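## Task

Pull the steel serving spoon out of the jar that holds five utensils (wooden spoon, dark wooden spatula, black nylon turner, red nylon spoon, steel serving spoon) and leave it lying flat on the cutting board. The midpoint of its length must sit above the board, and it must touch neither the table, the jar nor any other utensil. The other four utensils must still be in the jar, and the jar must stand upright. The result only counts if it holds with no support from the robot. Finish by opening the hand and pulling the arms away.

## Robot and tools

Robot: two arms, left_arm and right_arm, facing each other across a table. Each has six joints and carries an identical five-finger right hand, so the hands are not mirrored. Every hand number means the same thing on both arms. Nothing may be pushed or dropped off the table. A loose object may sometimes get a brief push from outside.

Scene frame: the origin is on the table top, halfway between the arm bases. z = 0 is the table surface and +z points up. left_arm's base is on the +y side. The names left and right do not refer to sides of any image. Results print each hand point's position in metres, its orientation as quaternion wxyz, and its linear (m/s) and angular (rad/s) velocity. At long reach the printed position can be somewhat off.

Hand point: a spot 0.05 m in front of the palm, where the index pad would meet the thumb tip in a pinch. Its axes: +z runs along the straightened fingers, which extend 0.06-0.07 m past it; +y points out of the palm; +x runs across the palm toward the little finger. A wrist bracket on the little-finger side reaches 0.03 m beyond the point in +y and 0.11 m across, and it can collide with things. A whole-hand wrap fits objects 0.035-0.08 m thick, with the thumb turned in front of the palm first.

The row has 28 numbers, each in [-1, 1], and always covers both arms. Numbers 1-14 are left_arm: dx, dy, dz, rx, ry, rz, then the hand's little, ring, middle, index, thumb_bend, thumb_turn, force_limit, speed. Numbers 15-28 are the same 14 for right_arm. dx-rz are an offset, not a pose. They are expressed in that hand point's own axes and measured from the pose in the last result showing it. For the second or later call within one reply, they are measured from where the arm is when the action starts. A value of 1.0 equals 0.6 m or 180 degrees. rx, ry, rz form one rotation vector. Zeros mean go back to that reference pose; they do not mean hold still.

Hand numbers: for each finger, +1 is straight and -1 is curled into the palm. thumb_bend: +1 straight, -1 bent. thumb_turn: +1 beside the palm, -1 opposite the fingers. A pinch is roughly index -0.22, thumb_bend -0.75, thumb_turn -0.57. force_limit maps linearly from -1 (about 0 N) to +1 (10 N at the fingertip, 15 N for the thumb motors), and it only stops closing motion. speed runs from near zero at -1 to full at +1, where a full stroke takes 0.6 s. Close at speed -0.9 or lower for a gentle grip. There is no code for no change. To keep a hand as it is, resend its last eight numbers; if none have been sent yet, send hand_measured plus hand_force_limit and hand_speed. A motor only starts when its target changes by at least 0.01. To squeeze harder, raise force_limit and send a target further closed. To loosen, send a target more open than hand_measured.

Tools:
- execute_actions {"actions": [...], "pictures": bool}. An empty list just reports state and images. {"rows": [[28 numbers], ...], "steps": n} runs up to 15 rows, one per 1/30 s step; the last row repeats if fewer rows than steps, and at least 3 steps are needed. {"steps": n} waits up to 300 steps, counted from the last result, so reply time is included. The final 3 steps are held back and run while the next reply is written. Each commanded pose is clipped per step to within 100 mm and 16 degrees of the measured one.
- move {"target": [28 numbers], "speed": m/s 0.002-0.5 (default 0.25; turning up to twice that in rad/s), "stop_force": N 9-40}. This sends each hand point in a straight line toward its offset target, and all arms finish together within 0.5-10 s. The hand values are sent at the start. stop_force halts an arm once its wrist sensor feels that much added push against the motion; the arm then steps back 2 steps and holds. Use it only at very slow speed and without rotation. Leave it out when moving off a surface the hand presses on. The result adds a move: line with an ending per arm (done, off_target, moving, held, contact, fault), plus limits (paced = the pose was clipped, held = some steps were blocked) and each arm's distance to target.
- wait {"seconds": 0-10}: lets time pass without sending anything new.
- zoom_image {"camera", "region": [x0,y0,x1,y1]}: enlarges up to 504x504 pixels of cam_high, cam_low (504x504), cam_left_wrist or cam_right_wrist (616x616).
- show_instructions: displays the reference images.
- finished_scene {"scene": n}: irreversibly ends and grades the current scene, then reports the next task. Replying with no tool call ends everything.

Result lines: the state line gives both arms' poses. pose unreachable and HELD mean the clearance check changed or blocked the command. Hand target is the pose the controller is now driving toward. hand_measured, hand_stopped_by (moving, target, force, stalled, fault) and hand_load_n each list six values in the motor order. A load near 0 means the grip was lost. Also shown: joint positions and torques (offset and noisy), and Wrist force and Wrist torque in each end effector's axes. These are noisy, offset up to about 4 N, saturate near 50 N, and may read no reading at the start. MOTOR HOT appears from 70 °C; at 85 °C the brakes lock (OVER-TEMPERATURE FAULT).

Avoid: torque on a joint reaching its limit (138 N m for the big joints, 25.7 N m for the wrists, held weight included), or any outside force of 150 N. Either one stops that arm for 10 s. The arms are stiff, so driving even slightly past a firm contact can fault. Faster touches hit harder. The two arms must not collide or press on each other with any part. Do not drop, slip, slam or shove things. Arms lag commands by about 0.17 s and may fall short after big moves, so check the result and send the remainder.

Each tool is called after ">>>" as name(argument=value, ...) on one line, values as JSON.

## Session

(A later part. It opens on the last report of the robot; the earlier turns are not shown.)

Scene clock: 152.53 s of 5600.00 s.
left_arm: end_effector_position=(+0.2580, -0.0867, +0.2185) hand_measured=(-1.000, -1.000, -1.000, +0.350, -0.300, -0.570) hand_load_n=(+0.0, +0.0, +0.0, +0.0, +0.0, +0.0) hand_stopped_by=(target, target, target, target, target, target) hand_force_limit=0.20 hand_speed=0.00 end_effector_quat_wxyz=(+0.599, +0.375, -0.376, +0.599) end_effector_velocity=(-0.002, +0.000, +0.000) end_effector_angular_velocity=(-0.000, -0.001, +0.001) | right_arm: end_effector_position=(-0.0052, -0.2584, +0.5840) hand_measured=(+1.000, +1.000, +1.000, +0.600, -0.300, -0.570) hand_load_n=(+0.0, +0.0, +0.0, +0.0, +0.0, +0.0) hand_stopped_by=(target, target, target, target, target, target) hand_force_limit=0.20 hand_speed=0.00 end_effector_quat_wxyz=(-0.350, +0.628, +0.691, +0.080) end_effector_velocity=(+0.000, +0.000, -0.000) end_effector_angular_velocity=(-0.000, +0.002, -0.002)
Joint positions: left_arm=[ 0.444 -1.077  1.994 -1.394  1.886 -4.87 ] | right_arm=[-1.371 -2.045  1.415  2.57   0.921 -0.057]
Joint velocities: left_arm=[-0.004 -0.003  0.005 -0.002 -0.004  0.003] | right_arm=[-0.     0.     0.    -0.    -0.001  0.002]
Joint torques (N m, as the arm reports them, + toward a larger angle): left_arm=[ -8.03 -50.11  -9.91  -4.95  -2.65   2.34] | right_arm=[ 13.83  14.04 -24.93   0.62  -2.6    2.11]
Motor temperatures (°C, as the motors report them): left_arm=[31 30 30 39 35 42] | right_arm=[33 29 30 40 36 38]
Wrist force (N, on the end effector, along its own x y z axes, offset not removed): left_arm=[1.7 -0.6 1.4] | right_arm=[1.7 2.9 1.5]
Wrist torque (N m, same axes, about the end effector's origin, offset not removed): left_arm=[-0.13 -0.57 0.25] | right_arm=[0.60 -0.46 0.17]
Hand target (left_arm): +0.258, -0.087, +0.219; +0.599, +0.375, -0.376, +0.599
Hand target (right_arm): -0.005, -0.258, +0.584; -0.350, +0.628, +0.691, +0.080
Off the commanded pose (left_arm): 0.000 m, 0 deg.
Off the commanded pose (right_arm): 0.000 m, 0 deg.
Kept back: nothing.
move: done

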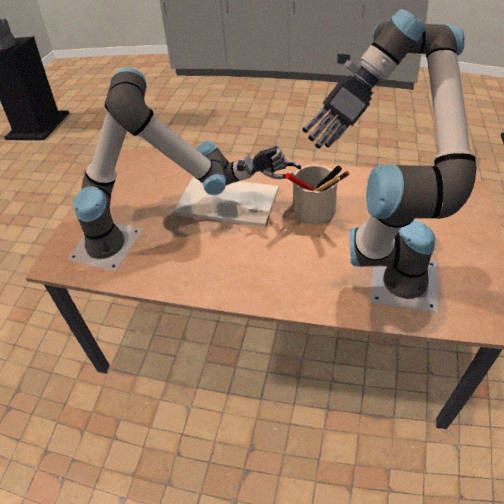

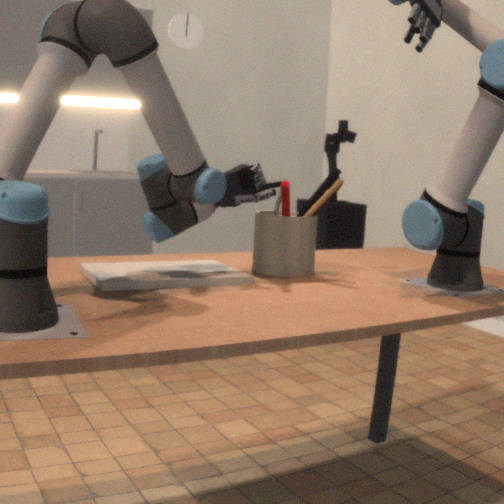

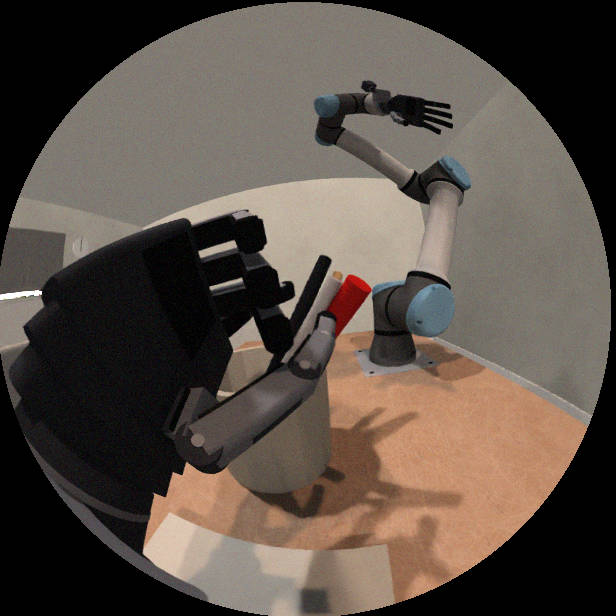

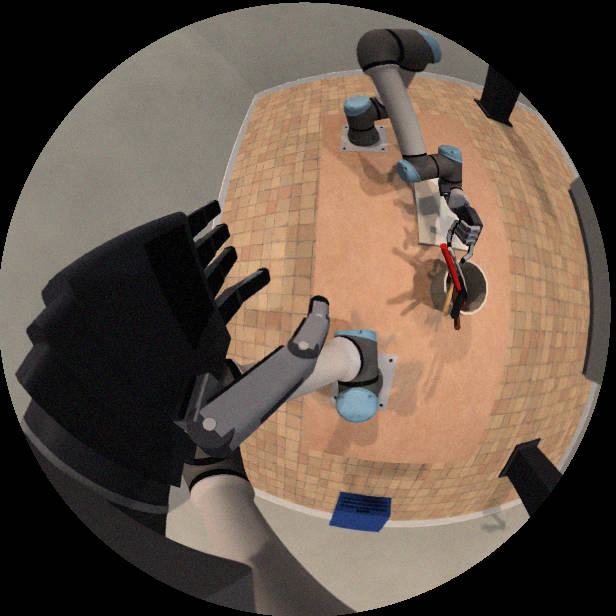

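Steel is now between thumb and index. Close.

>>> execute_actions(actions=[{"rows":[[0,0,0,0,0,0,-1,-1,-1,-0.5,-0.3,-0.57,0.2,-0.5,0,0,0,0,0,0,1,1,1,0.6,-0.3,-0.57,0.2,0]],"steps":15}])

>>> wait(seconds=1.2)

>>> zoom_image(camera="cam_left_wrist", region=[200,220,460,460])

>>> zoom_image(camera="cam_high", region=[230,130,370,230])

Scene clock: 153.03 s of 5600.00 s.
left_arm: end_effector_position=(+0.2580, -0.0867, +0.2186) hand_measured=(-1.000, -1.000, -1.000, +0.102, -0.300, -0.570) hand_load_n=(+0.0, +0.0, +0.0, +0.0, +0.0, +0.0) hand_stopped_by=(target, target, target, moving, target, target) hand_force_limit=0.20 hand_speed=-0.50 end_effector_quat_wxyz=(+0.599, +0.375, -0.376, +0.600) end_effector_velocity=(+0.001, +0.000, -0.001) end_effector_angular_velocity=(+0.001, -0.000, +0.001) | right_arm: end_effector_position=(-0.0052, -0.2584, +0.5840) hand_measured=(+1.000, +1.000, +1.000, +0.600, -0.300, -0.570) hand_load_n=(+0.0, +0.0, +0.0, +0.0, +0.0, +0.0) hand_stopped_by=(target, target, target, target, target, target) hand_force_limit=0.20 hand_speed=0.00 end_effector_quat_wxyz=(-0.350, +0.628, +0.691, +0.080) end_effector_velocity=(+0.000, +0.000, +0.000) end_effector_angular_velocity=(+0.001, -0.000, -0.001)
Joint positions: left_arm=[ 0.444 -1.077  1.994 -1.394  1.886 -4.87 ] | right_arm=[-1.371 -2.045  1.415  2.57   0.921 -0.057]
Joint velocities: left_arm=[ 0.002  0.001 -0.001  0.     0.001 -0.   ] | right_arm=[-0.001  0.    -0.    -0.    -0.001 -0.001]
Joint torques (N m, as the arm reports them, + toward a larger angle): left_arm=[  7.14 -26.34 -23.61  -3.32   2.27  -2.05] | right_arm=[ 12.69  15.68 -25.61   0.62  -2.62   2.14]
Motor temperatures (°C, as the motors report them): left_arm=[31 30 30 39 35 42] | right_arm=[33 29 30 40 36 38]
Wrist force (N, on the end effector, along its own x y z axes, offset not removed): left_arm=[0.0 -0.9 0.6] | right_arm=[2.0 1.3 2.7]
Wrist torque (N m, same axes, about the end effector's origin, offset not removed): left_arm=[-0.12 -0.21 0.11] | right_arm=[0.22 -0.62 0.11]
Steps of this call (steps 1 to 3: nothing new was sent; steps 4 to 15: the first 12 steps of this action). Readings (end_effector_position | what the end effector reports):
4: left_arm (+0.2578, -0.0867, +0.2185) | right_arm (-0.0052, -0.2584, +0.5840) | left_arm hand_measured=(-1.000, -1.000, -1.000, +0.350, -0.300, -0.570) hand_load_n=(+0.0, +0.0, +0.0, +0.0, +0.0, +0.0) hand_stopped_by=(target, target, target, moving, target, target) hand_force_limit=0.20 hand_speed=-0.50 | right_arm hand_measured=(+1.000, +1.000, +1.000, +0.600, -0.300, -0.570) hand_load_n=(+0.0, +0.0, +0.0, +0.0, +0.0, +0.0) hand_stopped_by=(target, target, target, target, target, target) hand_force_limit=0.20 hand_speed=0.00
5: left_arm (+0.2578, -0.0867, +0.2185) | right_arm (-0.0052, -0.2584, +0.5840) | left_arm hand_measured=(-1.000, -1.000, -1.000, +0.350, -0.300, -0.570) hand_load_n=(+0.0, +0.0, +0.0, +0.0, +0.0, +0.0) hand_stopped_by=(target, target, target, moving, target, target) hand_force_limit=0.20 hand_speed=-0.50 | right_arm hand_measured=(+1.000, +1.000, +1.000, +0.600, -0.300, -0.570) hand_load_n=(+0.0, +0.0, +0.0, +0.0, +0.0, +0.0) hand_stopped_by=(target, target, target, target, target, target) hand_force_limit=0.20 hand_speed=0.00
7: left_arm (+0.2578, -0.0867, +0.2185) | right_arm (-0.0052, -0.2584, +0.5840) | left_arm hand_measured=(-1.000, -1.000, -1.000, +0.324, -0.300, -0.570) hand_load_n=(+0.0, +0.0, +0.0, +0.0, +0.0, +0.0) hand_stopped_by=(target, target, target, moving, target, target) hand_force_limit=0.20 hand_speed=-0.50 | right_arm hand_measured=(+1.000, +1.000, +1.000, +0.600, -0.300, -0.570) hand_load_n=(+0.0, +0.0, +0.0, +0.0, +0.0, +0.0) hand_stopped_by=(target, target, target, target, target, target) hand_force_limit=0.20 hand_speed=0.00
11: left_arm (+0.2579, -0.0867, +0.2186) | right_arm (-0.0052, -0.2584, +0.5840) | left_arm hand_measured=(-1.000, -1.000, -1.000, +0.214, -0.300, -0.570) hand_load_n=(+0.0, +0.0, +0.0, +0.0, +0.0, +0.0) hand_stopped_by=(target, target, target, moving, target, target) hand_force_limit=0.20 hand_speed=-0.50 | right_arm hand_measured=(+1.000, +1.000, +1.000, +0.600, -0.300, -0.570) hand_load_n=(+0.0, +0.0, +0.0, +0.0, +0.0, +0.0) hand_stopped_by=(target, target, target, target, target, target) hand_force_limit=0.20 hand_speed=0.00
15: the state above

Scene clock: 154.33 s of 5600.00 s.
left_arm: end_effector_position=(+0.2580, -0.0867, +0.2185) hand_measured=(-1.000, -1.000, -1.000, -0.338, -0.298, -0.570) hand_load_n=(+0.0, +0.0, +0.0, +8.5, +3.5, +0.0) hand_stopped_by=(target, target, target, force, target, target) hand_force_limit=0.20 hand_speed=-0.50 end_effector_quat_wxyz=(+0.599, +0.375, -0.376, +0.599) end_effector_velocity=(+0.001, +0.000, -0.002) end_effector_angular_velocity=(+0.003, +0.000, +0.002) | right_arm: end_effector_position=(-0.0052, -0.2584, +0.5840) hand_measured=(+1.000, +1.000, +1.000, +0.600, -0.300, -0.570) hand_load_n=(+0.0, +0.0, +0.0, +0.0, +0.0, +0.0) hand_stopped_by=(target, target, target, target, target, target) hand_force_limit=0.20 hand_speed=0.00 end_effector_quat_wxyz=(-0.350, +0.628, +0.691, +0.080) end_effector_velocity=(+0.000, +0.000, -0.000) end_effector_angular_velocity=(+0.000, -0.001, -0.000)
Joint positions: left_arm=[ 0.444 -1.077  1.994 -1.394  1.886 -4.87 ] | right_arm=[-1.371 -2.045  1.415  2.57   0.921 -0.057]
Joint velocities: left_arm=[0.002 0.003 0.    0.001 0.    0.001] | right_arm=[-0.001 -0.     0.     0.     0.    -0.001]
Joint torques (N m, as the arm reports them, + toward a larger angle): left_arm=[ -3.83 -27.24  -9.74   0.07   1.29  -2.28] | right_arm=[ 13.93  13.97 -24.52   0.76  -2.54   2.19]
Motor temperatures (°C, as the motors report them): left_arm=[31 30 30 39 35 42] | right_arm=[33 29 30 40 36 38]
Wrist force (N, on the end effector, along its own x y z axes, offset not removed): left_arm=[-1.1 -0.3 0.5] | right_arm=[2.8 0.7 2.4]
Wrist torque (N m, same axes, about the end effector's origin, offset not removed): left_arm=[-0.05 -0.09 0.04] | right_arm=[0.16 -0.57 0.23]
Hand target (left_arm): +0.258, -0.087, +0.219; +0.599, +0.375, -0.376, +0.599
Hand target (right_arm): -0.005, -0.258, +0.584; -0.350, +0.628, +0.691, +0.080
Off the commanded pose (left_arm): 0.000 m, 0 deg.
Off the commanded pose (right_arm): 0.000 m, 0 deg.
Kept back: nothing.
Steps of this call (steps 1 to 3: the last 3 steps of your previous action; steps 4 to 39: nothing new was sent). Readings (end_effector_position | what the end effector reports):
1: left_arm (+0.2580, -0.0867, +0.2186) | right_arm (-0.0052, -0.2584, +0.5840) | left_arm hand_measured=(-1.000, -1.000, -1.000, +0.074, -0.300, -0.570) hand_load_n=(+0.0, +0.0, +0.0, +0.0, +0.0, +0.0) hand_stopped_by=(target, target, target, moving, target, target) hand_force_limit=0.20 hand_speed=-0.50 | right_arm hand_measured=(+1.000, +1.000, +1.000, +0.600, -0.300, -0.570) hand_load_n=(+0.0, +0.0, +0.0, +0.0, +0.0, +0.0) hand_stopped_by=(target, target, target, target, target, target) hand_force_limit=0.20 hand_speed=0.00
2: left_arm (+0.2580, -0.0867, +0.2186) | right_arm (-0.0052, -0.2584, +0.5840) | left_arm hand_measured=(-1.000, -1.000, -1.000, +0.048, -0.300, -0.570) hand_load_n=(+0.0, +0.0, +0.0, +0.0, +0.0, +0.0) hand_stopped_by=(target, target, target, moving, target, target) hand_force_limit=0.20 hand_speed=-0.50 | right_arm hand_measured=(+1.000, +1.000, +1.000, +0.600, -0.300, -0.570) hand_load_n=(+0.0, +0.0, +0.0, +0.0, +0.0, +0.0) hand_stopped_by=(target, target, target, target, target, target) hand_force_limit=0.20 hand_speed=0.00
4: left_arm (+0.2580, -0.0867, +0.2186) | right_arm (-0.0052, -0.2584, +0.5840) | left_arm hand_measured=(-1.000, -1.000, -1.000, -0.008, -0.300, -0.570) hand_load_n=(+0.0, +0.0, +0.0, +1.5, +0.0, +0.0) hand_stopped_by=(target, target, target, moving, target, target) hand_force_limit=0.20 hand_speed=-0.50 | right_arm hand_measured=(+1.000, +1.000, +1.000, +0.600, -0.300, -0.570) hand_load_n=(+0.0, +0.0, +0.0, +0.0, +0.0, +0.0) hand_stopped_by=(target, target, target, target, target, target) hand_force_limit=0.20 hand_speed=0.00
8: left_arm (+0.2580, -0.0867, +0.2186) | right_arm (-0.0052, -0.2584, +0.5840) | left_arm hand_measured=(-1.000, -1.000, -1.000, -0.120, -0.300, -0.570) hand_load_n=(+0.0, +0.0, +0.0, +0.0, +0.0, +0.0) hand_stopped_by=(target, target, target, moving, target, target) hand_force_limit=0.20 hand_speed=-0.50 | right_arm hand_measured=(+1.000, +1.000, +1.000, +0.600, -0.300, -0.570) hand_load_n=(+0.0, +0.0, +0.0, +0.0, +0.0, +0.0) hand_stopped_by=(target, target, target, target, target, target) hand_force_limit=0.20 hand_speed=0.00
39: the state above

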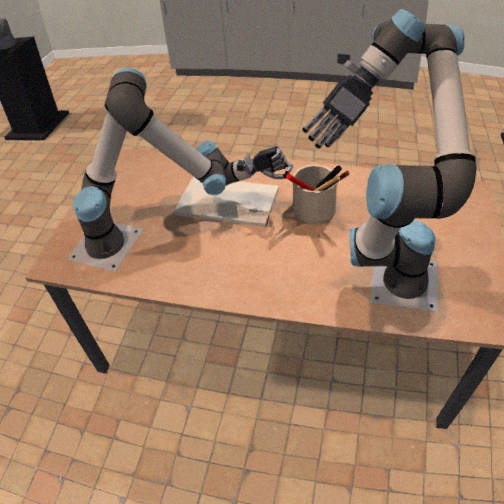

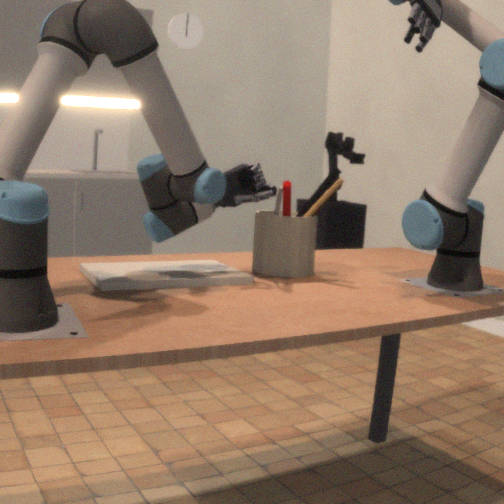

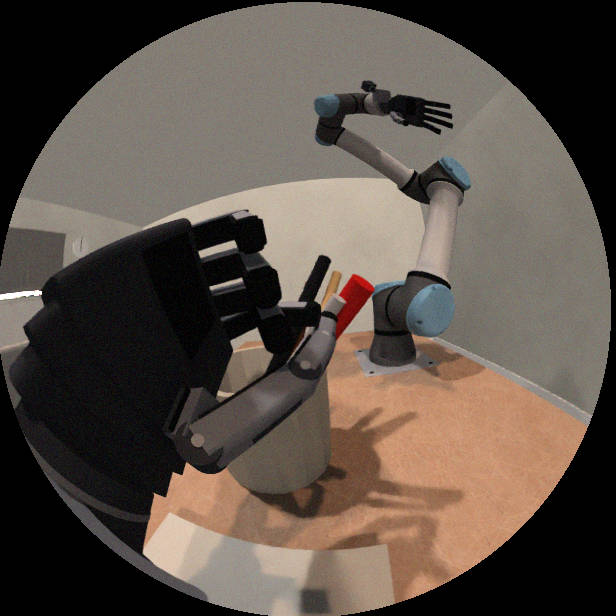

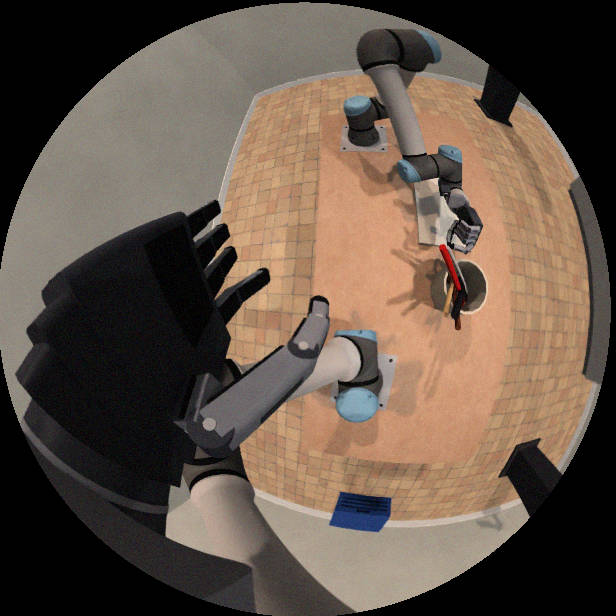

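Region (200, 220, 460, 460) of cam_left_wrist's 616x616 image, scaled by 1.938, with more detail than that image has; it fills the top 465 rows of this view, and the rest is white.

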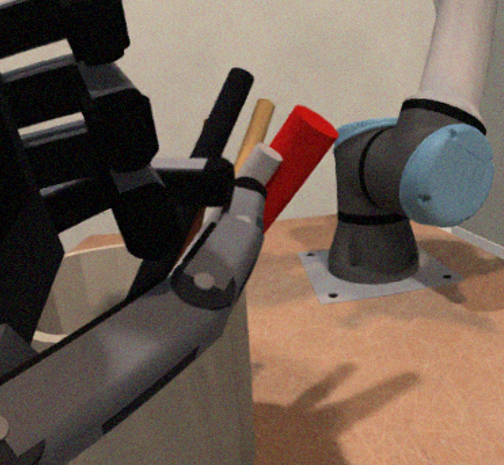

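Region (230, 130, 370, 230) of cam_high's 504x504 image, scaled by 3.600, with more detail than that image has; it fills the top 360 rows of this view, and the rest is white.

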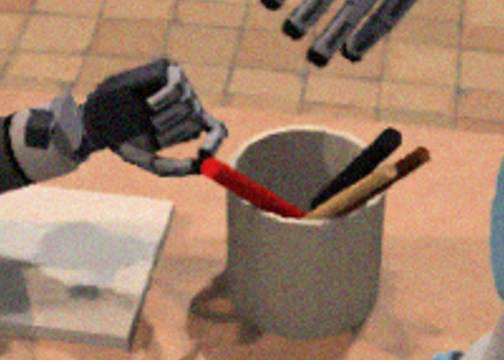

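>>> move(target=[0.06,0,0.03,0,0,0,-1,-1,-1,-0.5,-0.3,-0.57,0.2,-0.5,0,0,0,0,0,0,1,1,1,0.6,-0.3,-0.57,0.2,0], speed=0.02)

>>> zoom_image(camera="cam_left_wrist", region=[200,220,460,460])

Scene clock: 156.90 s of 5600.00 s.
left_arm: end_effector_position=(+0.2580, -0.0872, +0.2584) hand_measured=(-1.000, -1.000, -1.000, -0.338, -0.298, -0.570) hand_load_n=(+0.0, +0.0, +0.0, +8.5, +3.5, +0.0) hand_stopped_by=(target, target, target, force, target, target) hand_force_limit=0.20 hand_speed=-0.50 end_effector_quat_wxyz=(+0.599, +0.375, -0.376, +0.599) end_effector_velocity=(+0.000, -0.000, +0.002) end_effector_angular_velocity=(+0.001, +0.000, +0.000) | right_arm: end_effector_position=(-0.0052, -0.2584, +0.5840) hand_measured=(+1.000, +1.000, +1.000, +0.600, -0.300, -0.570) hand_load_n=(+0.0, +0.0, +0.0, +0.0, +0.0, +0.0) hand_stopped_by=(target, target, target, target, target, target) hand_force_limit=0.20 hand_speed=0.00 end_effector_quat_wxyz=(-0.350, +0.628, +0.691, +0.080) end_effector_velocity=(+0.000, -0.000, -0.000) end_effector_angular_velocity=(-0.000, -0.000, -0.001)
Joint positions: left_arm=[ 0.444 -1.155  1.971 -1.294  1.885 -4.87 ] | right_arm=[-1.371 -2.045  1.415  2.57   0.921 -0.057]
Joint velocities: left_arm=[-0.    -0.005 -0.003  0.009 -0.     0.   ] | right_arm=[-0.001 -0.     0.     0.     0.    -0.   ]
Joint torques (N m, as the arm reports them, + toward a larger angle): left_arm=[ -7.53 -47.08 -26.91   0.    -2.48   2.38] | right_arm=[ 12.84  15.83 -25.16   0.85  -2.6    2.14]
Motor temperatures (°C, as the motors report them): left_arm=[31 30 30 39 35 42] | right_arm=[33 29 30 40 36 38]
Wrist force (N, on the end effector, along its own x y z axes, offset not removed): left_arm=[-0.4 -0.8 1.0] | right_arm=[1.2 2.0 0.9]
Wrist torque (N m, same axes, about the end effector's origin, offset not removed): left_arm=[-0.23 -0.12 0.06] | right_arm=[0.55 -0.34 0.06]
Hand target (left_arm): +0.258, -0.087, +0.259; +0.599, +0.375, -0.376, +0.599
Hand target (right_arm): -0.005, -0.258, +0.584; -0.350, +0.628, +0.691, +0.080
Off the commanded pose (left_arm): 0.000 m, 0 deg.
Off the commanded pose (right_arm): 0.000 m, 0 deg.
Kept back: nothing.
move: done

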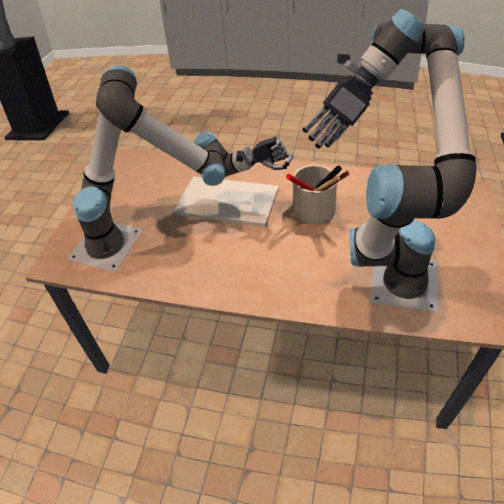

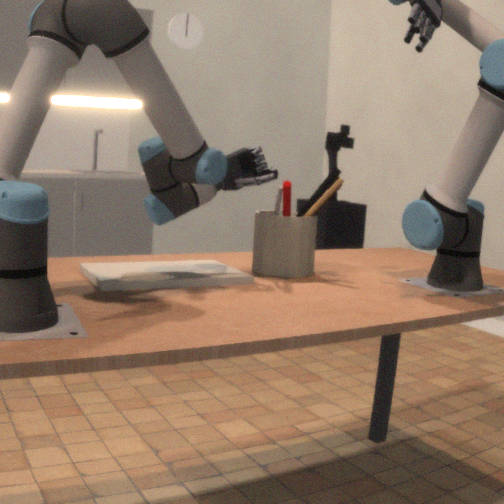

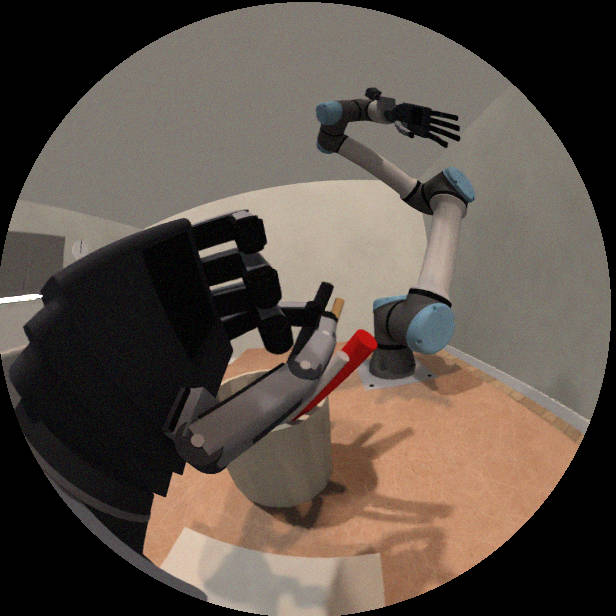

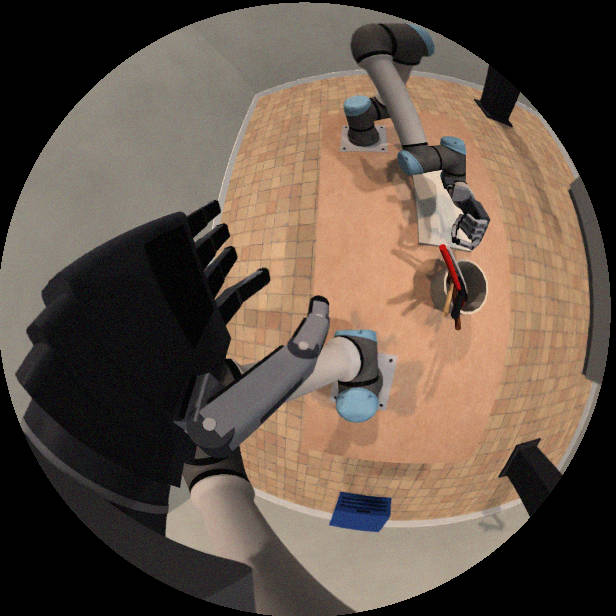

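Region (200, 220, 460, 460) of cam_left_wrist's 616x616 image, scaled by 1.938, with more detail than that image has; it fills the top 465 rows of this view, and the rest is white.

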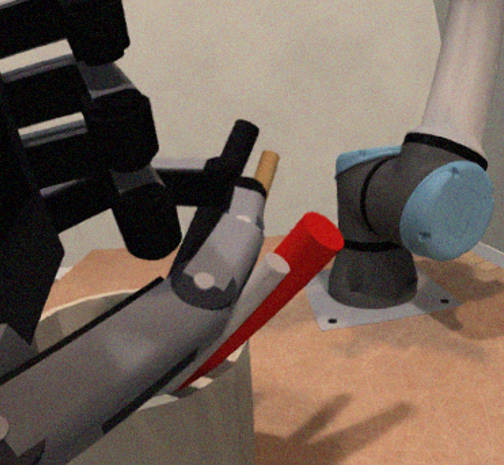

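>>> move(target=[-0.06,-0.04,-0.03,0,0,0,-1,-1,-1,0.3,-0.7,-0.57,0.2,0,0,0,0,0,0,0,1,1,1,0.6,-0.3,-0.57,0.2,0], speed=0.03)

>>> zoom_image(camera="cam_left_wrist", region=[200,220,460,460])

>>> zoom_image(camera="cam_high", region=[230,130,370,230])

Scene clock: 159.10 s of 5600.00 s.
left_arm: end_effector_position=(+0.2818, -0.0867, +0.2184) hand_measured=(-1.000, -1.000, -1.000, +0.300, -0.700, -0.570) hand_load_n=(+0.0, +0.0, +0.0, +0.0, +0.0, +0.0) hand_stopped_by=(target, target, target, target, target, target) hand_force_limit=0.20 hand_speed=0.00 end_effector_quat_wxyz=(+0.599, +0.375, -0.376, +0.599) end_effector_velocity=(+0.001, -0.000, -0.001) end_effector_angular_velocity=(-0.002, +0.000, -0.001) | right_arm: end_effector_position=(-0.0052, -0.2584, +0.5840) hand_measured=(+1.000, +1.000, +1.000, +0.600, -0.300, -0.570) hand_load_n=(+0.0, +0.0, +0.0, +0.0, +0.0, +0.0) hand_stopped_by=(target, target, target, target, target, target) hand_force_limit=0.20 hand_speed=0.00 end_effector_quat_wxyz=(-0.350, +0.628, +0.691, +0.080) end_effector_velocity=(+0.000, +0.000, +0.000) end_effector_angular_velocity=(-0.000, +0.000, -0.001)
Joint positions: left_arm=[ 0.489 -1.054  1.953 -1.383  1.926 -4.892] | right_arm=[-1.371 -2.045  1.415  2.57   0.921 -0.057]
Joint velocities: left_arm=[ 0.002  0.005 -0.001 -0.005  0.002 -0.002] | right_arm=[-0.001  0.    -0.    -0.    -0.     0.001]
Joint torques (N m, as the arm reports them, + toward a larger angle): left_arm=[  6.66 -27.55 -24.43  -4.75   1.79  -2.36] | right_arm=[ 13.    14.38 -24.5    0.61  -2.68   2.11]
Motor temperatures (°C, as the motors report them): left_arm=[31 30 30 39 35 42] | right_arm=[33 29 30 40 36 38]
Wrist force (N, on the end effector, along its own x y z axes, offset not removed): left_arm=[-0.5 -1.0 0.0] | right_arm=[2.9 1.7 1.7]
Wrist torque (N m, same axes, about the end effector's origin, offset not removed): left_arm=[-0.18 -0.05 0.05] | right_arm=[0.35 -0.67 0.17]
Hand target (left_arm): +0.282, -0.087, +0.218; +0.599, +0.375, -0.376, +0.599
Hand target (right_arm): -0.005, -0.258, +0.584; -0.350, +0.628, +0.691, +0.080
Off the commanded pose (left_arm): 0.000 m, 0 deg.
Off the commanded pose (right_arm): 0.000 m, 0 deg.
Kept back: nothing.
move: done

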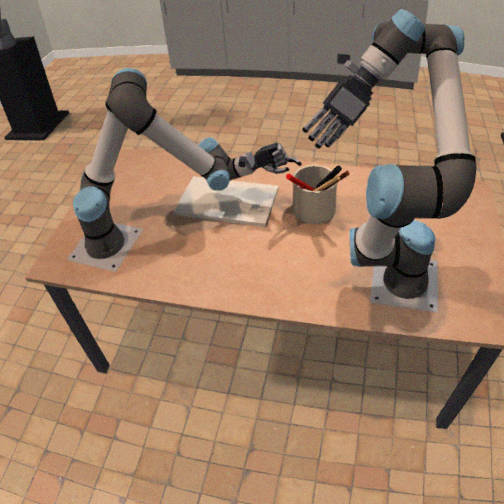

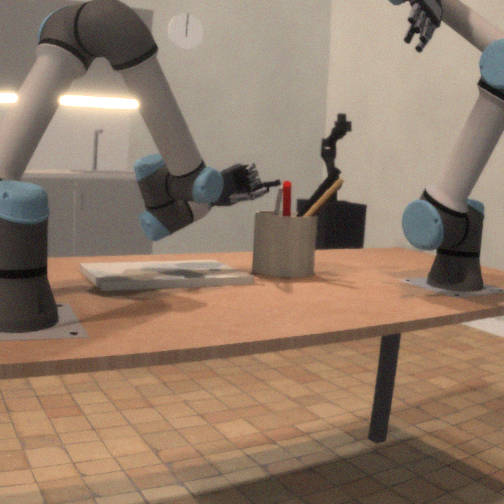

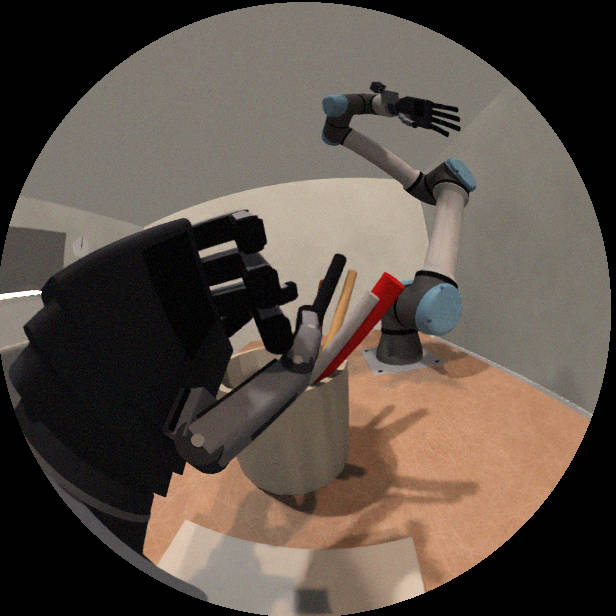

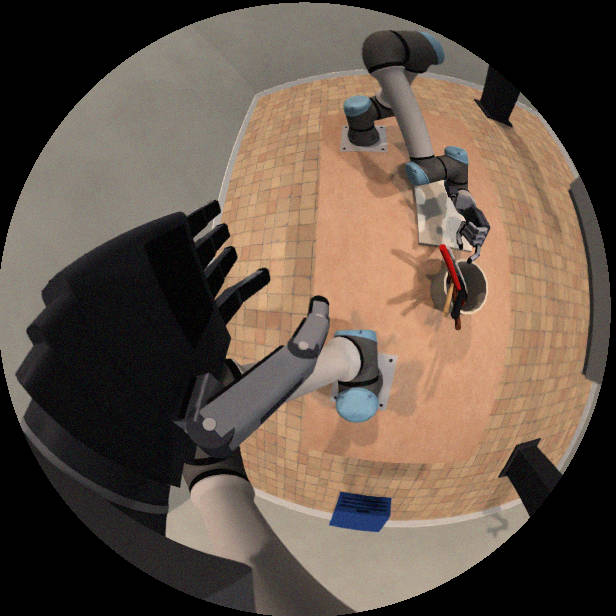

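Region (200, 220, 460, 460) of cam_left_wrist's 616x616 image, scaled by 1.938, with more detail than that image has; it fills the top 465 rows of this view, and the rest is white.

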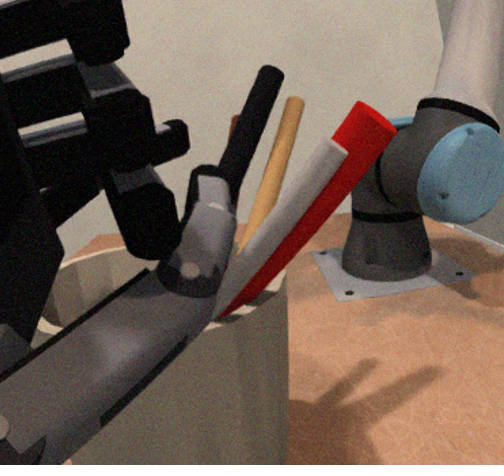

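Region (230, 130, 370, 230) of cam_high's 504x504 image, scaled by 3.600, with more detail than that image has; it fills the top 360 rows of this view, and the rest is white.

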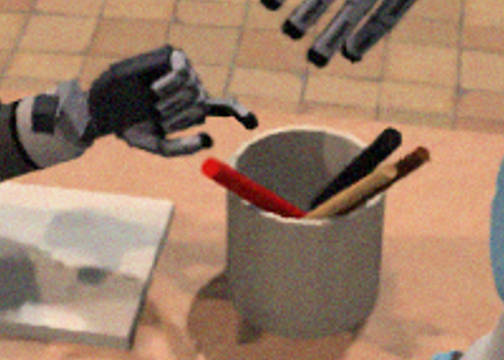

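>>> move(target=[0,0,-0.025,0,0,0.14,-1,-1,-1,0.3,-0.7,-0.57,0.2,0,0,0,0,0,0,0,1,1,1,0.6,-0.3,-0.57,0.2,0], speed=0.03)

>>> move(target=[0.03,0.04,0,0,0,0,-1,-1,-1,0.3,-0.7,-0.57,0.2,0,0,0,0,0,0,0,1,1,1,0.6,-0.3,-0.57,0.2,0], speed=0.015)

>>> zoom_image(camera="cam_left_wrist", region=[200,220,460,460])

>>> zoom_image(camera="cam_high", region=[230,130,370,230])

Scene clock: 166.90 s of 5600.00 s.
left_arm: end_effector_position=(+0.2819, -0.0733, +0.2120) hand_measured=(-1.000, -1.000, -1.000, +0.300, -0.700, -0.570) hand_load_n=(+0.0, +0.0, +0.0, +0.0, +0.0, +0.0) hand_stopped_by=(target, target, target, target, target, target) hand_force_limit=0.20 hand_speed=0.00 end_effector_quat_wxyz=(+0.455, +0.284, -0.448, +0.715) end_effector_velocity=(+0.000, +0.001, -0.000) end_effector_angular_velocity=(+0.000, -0.016, +0.009) | right_arm: end_effector_position=(-0.0052, -0.2584, +0.5840) hand_measured=(+1.000, +1.000, +1.000, +0.600, -0.300, -0.570) hand_load_n=(+0.0, +0.0, +0.0, +0.0, +0.0, +0.0) hand_stopped_by=(target, target, target, target, target, target) hand_force_limit=0.20 hand_speed=0.00 end_effector_quat_wxyz=(-0.350, +0.628, +0.691, +0.080) end_effector_velocity=(-0.000, -0.000, -0.000) end_effector_angular_velocity=(-0.002, +0.001, -0.000)
Joint positions: left_arm=[ 0.472 -1.132  2.035 -1.385  1.91  -4.445] | right_arm=[-1.371 -2.045  1.415  2.57   0.921 -0.057]
Joint velocities: left_arm=[-0.001 -0.004  0.004  0.    -0.002  0.019] | right_arm=[ 0.    -0.     0.     0.     0.002  0.001]
Joint torques (N m, as the arm reports them, + toward a larger angle): left_arm=[ -7.98 -47.76  -9.68  -4.78  -2.5    2.17] | right_arm=[ 13.57  15.08 -25.19   0.46  -2.74   2.09]
Motor temperatures (°C, as the motors report them): left_arm=[31 30 30 39 35 42] | right_arm=[33 29 30 40 36 38]
Wrist force (N, on the end effector, along its own x y z axes, offset not removed): left_arm=[1.5 -1.0 1.2] | right_arm=[0.7 1.2 1.8]
Wrist torque (N m, same axes, about the end effector's origin, offset not removed): left_arm=[-0.19 -0.40 0.19] | right_arm=[0.24 -0.39 0.05]
Hand target (left_arm): +0.282, -0.073, +0.212; +0.454, +0.284, -0.448, +0.716
Hand target (right_arm): -0.005, -0.258, +0.584; -0.350, +0.628, +0.691, +0.080
Off the commanded pose (left_arm): 0.000 m, 0 deg.
Off the commanded pose (right_arm): 0.000 m, 0 deg.
Kept back: nothing.
move: done

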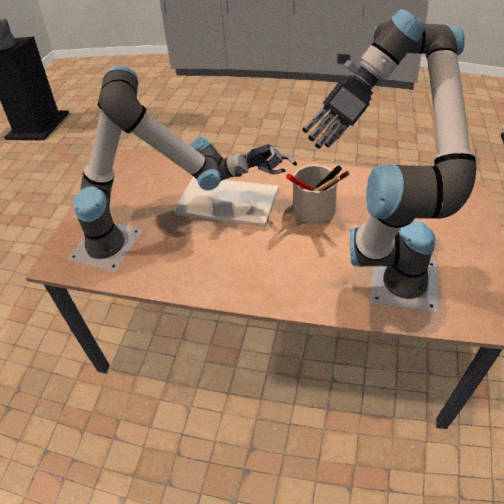

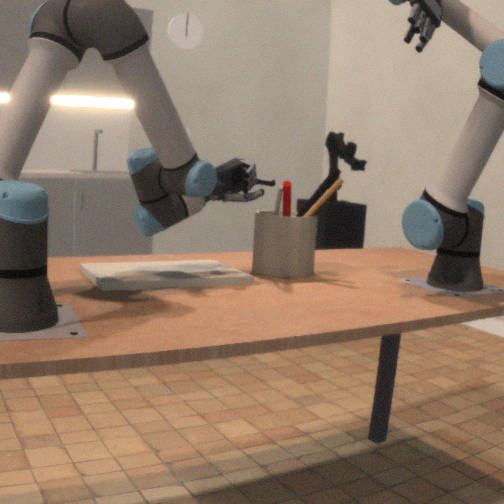

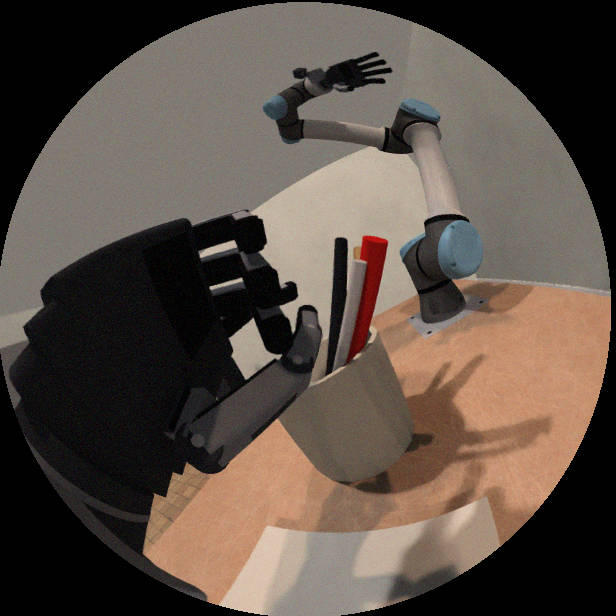

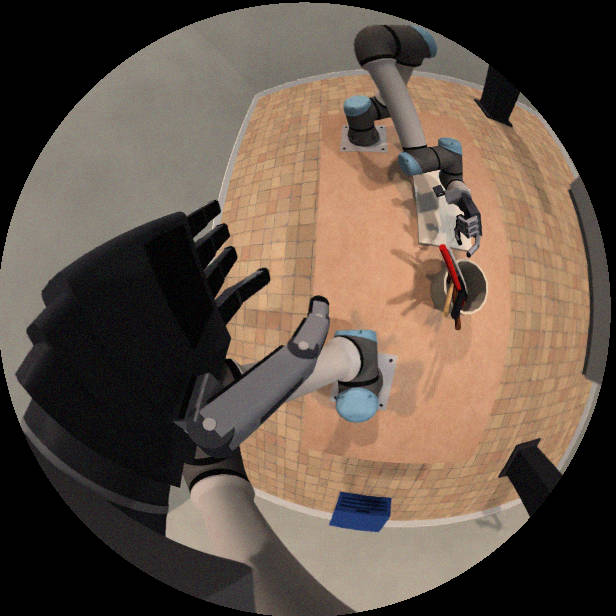

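Scene clock: 169.20 s of 5600.00 s.
left_arm: end_effector_position=(+0.2529, -0.0706, +0.2174) hand_measured=(-1.000, -1.000, -1.000, +0.300, -0.700, -0.570) hand_load_n=(+0.0, +0.0, +0.0, +0.0, +0.0, +0.0) hand_stopped_by=(target, target, target, target, target, target) hand_force_limit=0.20 hand_speed=0.00 end_effector_quat_wxyz=(+0.455, +0.284, -0.448, +0.715) end_effector_velocity=(-0.004, -0.000, -0.000) end_effector_angular_velocity=(+0.000, -0.000, -0.002) | right_arm: end_effector_position=(-0.0052, -0.2584, +0.5840) hand_measured=(+1.000, +1.000, +1.000, +0.600, -0.300, -0.570) hand_load_n=(+0.0, +0.0, +0.0, +0.0, +0.0, +0.0) hand_stopped_by=(target, target, target, target, target, target) hand_force_limit=0.20 hand_speed=0.00 end_effector_quat_wxyz=(-0.350, +0.628, +0.691, +0.080) end_effector_velocity=(-0.001, -0.000, -0.000) end_effector_angular_velocity=(-0.002, +0.001, -0.000)
Joint positions: left_arm=[ 0.414 -1.176  2.086 -1.384  1.859 -4.418] | right_arm=[-1.371 -2.045  1.415  2.57   0.921 -0.057]
Joint velocities: left_arm=[-0.008 -0.002  0.004 -0.001 -0.005  0.003] | right_arm=[ 0.001 -0.    -0.    -0.     0.001  0.002]
Joint torques (N m, as the arm reports them, + toward a larger angle): left_arm=[ -6.78 -45.78 -10.55   0.14  -2.35   2.16] | right_arm=[ 12.4   15.19 -25.78   0.6   -2.58   2.33]
Motor temperatures (°C, as the motors report them): left_arm=[31 30 30 39 35 42] | right_arm=[33 29 30 40 36 38]
Wrist force (N, on the end effector, along its own x y z axes, offset not removed): left_arm=[1.0 0.2 0.3] | right_arm=[1.2 1.8 2.5]
Wrist torque (N m, same axes, about the end effector's origin, offset not removed): left_arm=[0.06 -0.39 0.18] | right_arm=[0.22 -0.42 0.11]
Hand target (left_arm): +0.253, -0.071, +0.217; +0.455, +0.284, -0.448, +0.715
Hand target (right_arm): -0.005, -0.258, +0.584; -0.350, +0.628, +0.691, +0.080
Off the commanded pose (left_arm): 0.000 m, 0 deg.
Off the commanded pose (right_arm): 0.000 m, 0 deg.
Kept back: nothing.
move: done

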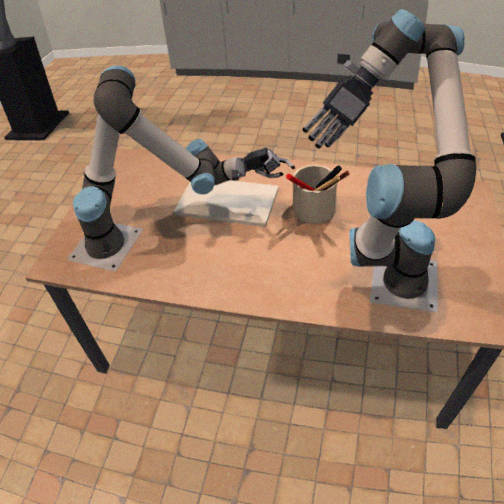

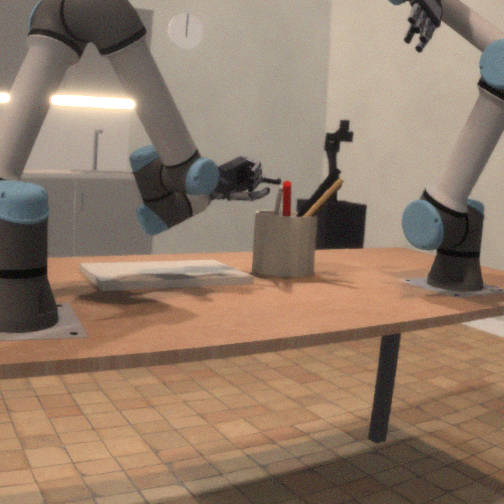

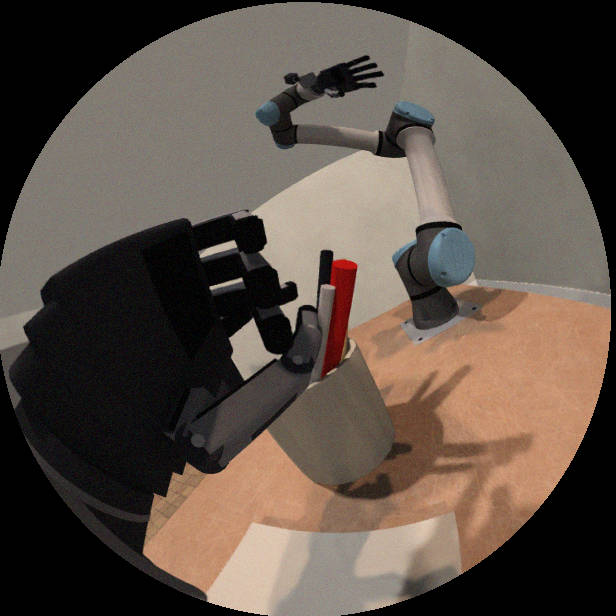

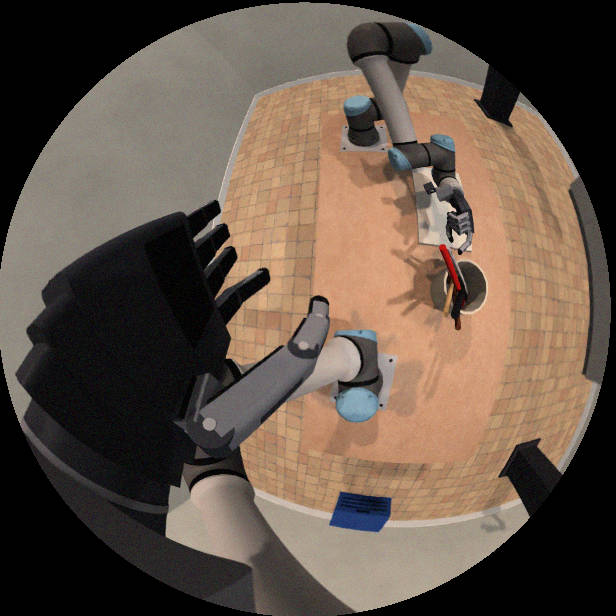

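Region (200, 220, 460, 460) of cam_left_wrist's 616x616 image, scaled by 1.938, with more detail than that image has; it fills the top 465 rows of this view, and the rest is white.

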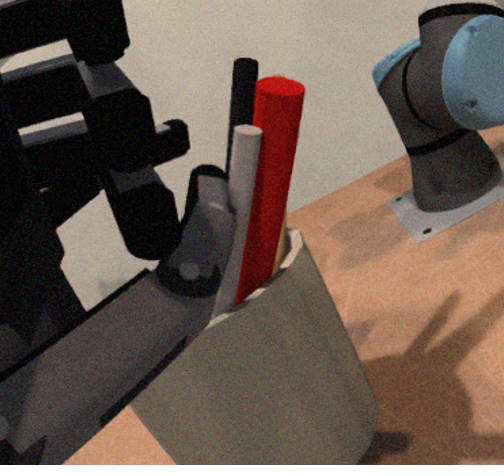

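Region (230, 130, 370, 230) of cam_high's 504x504 image, scaled by 3.600, with more detail than that image has; it fills the top 360 rows of this view, and the rest is white.

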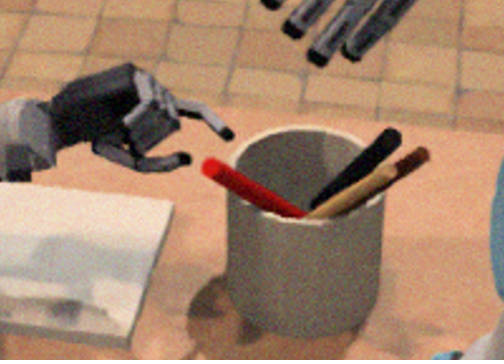

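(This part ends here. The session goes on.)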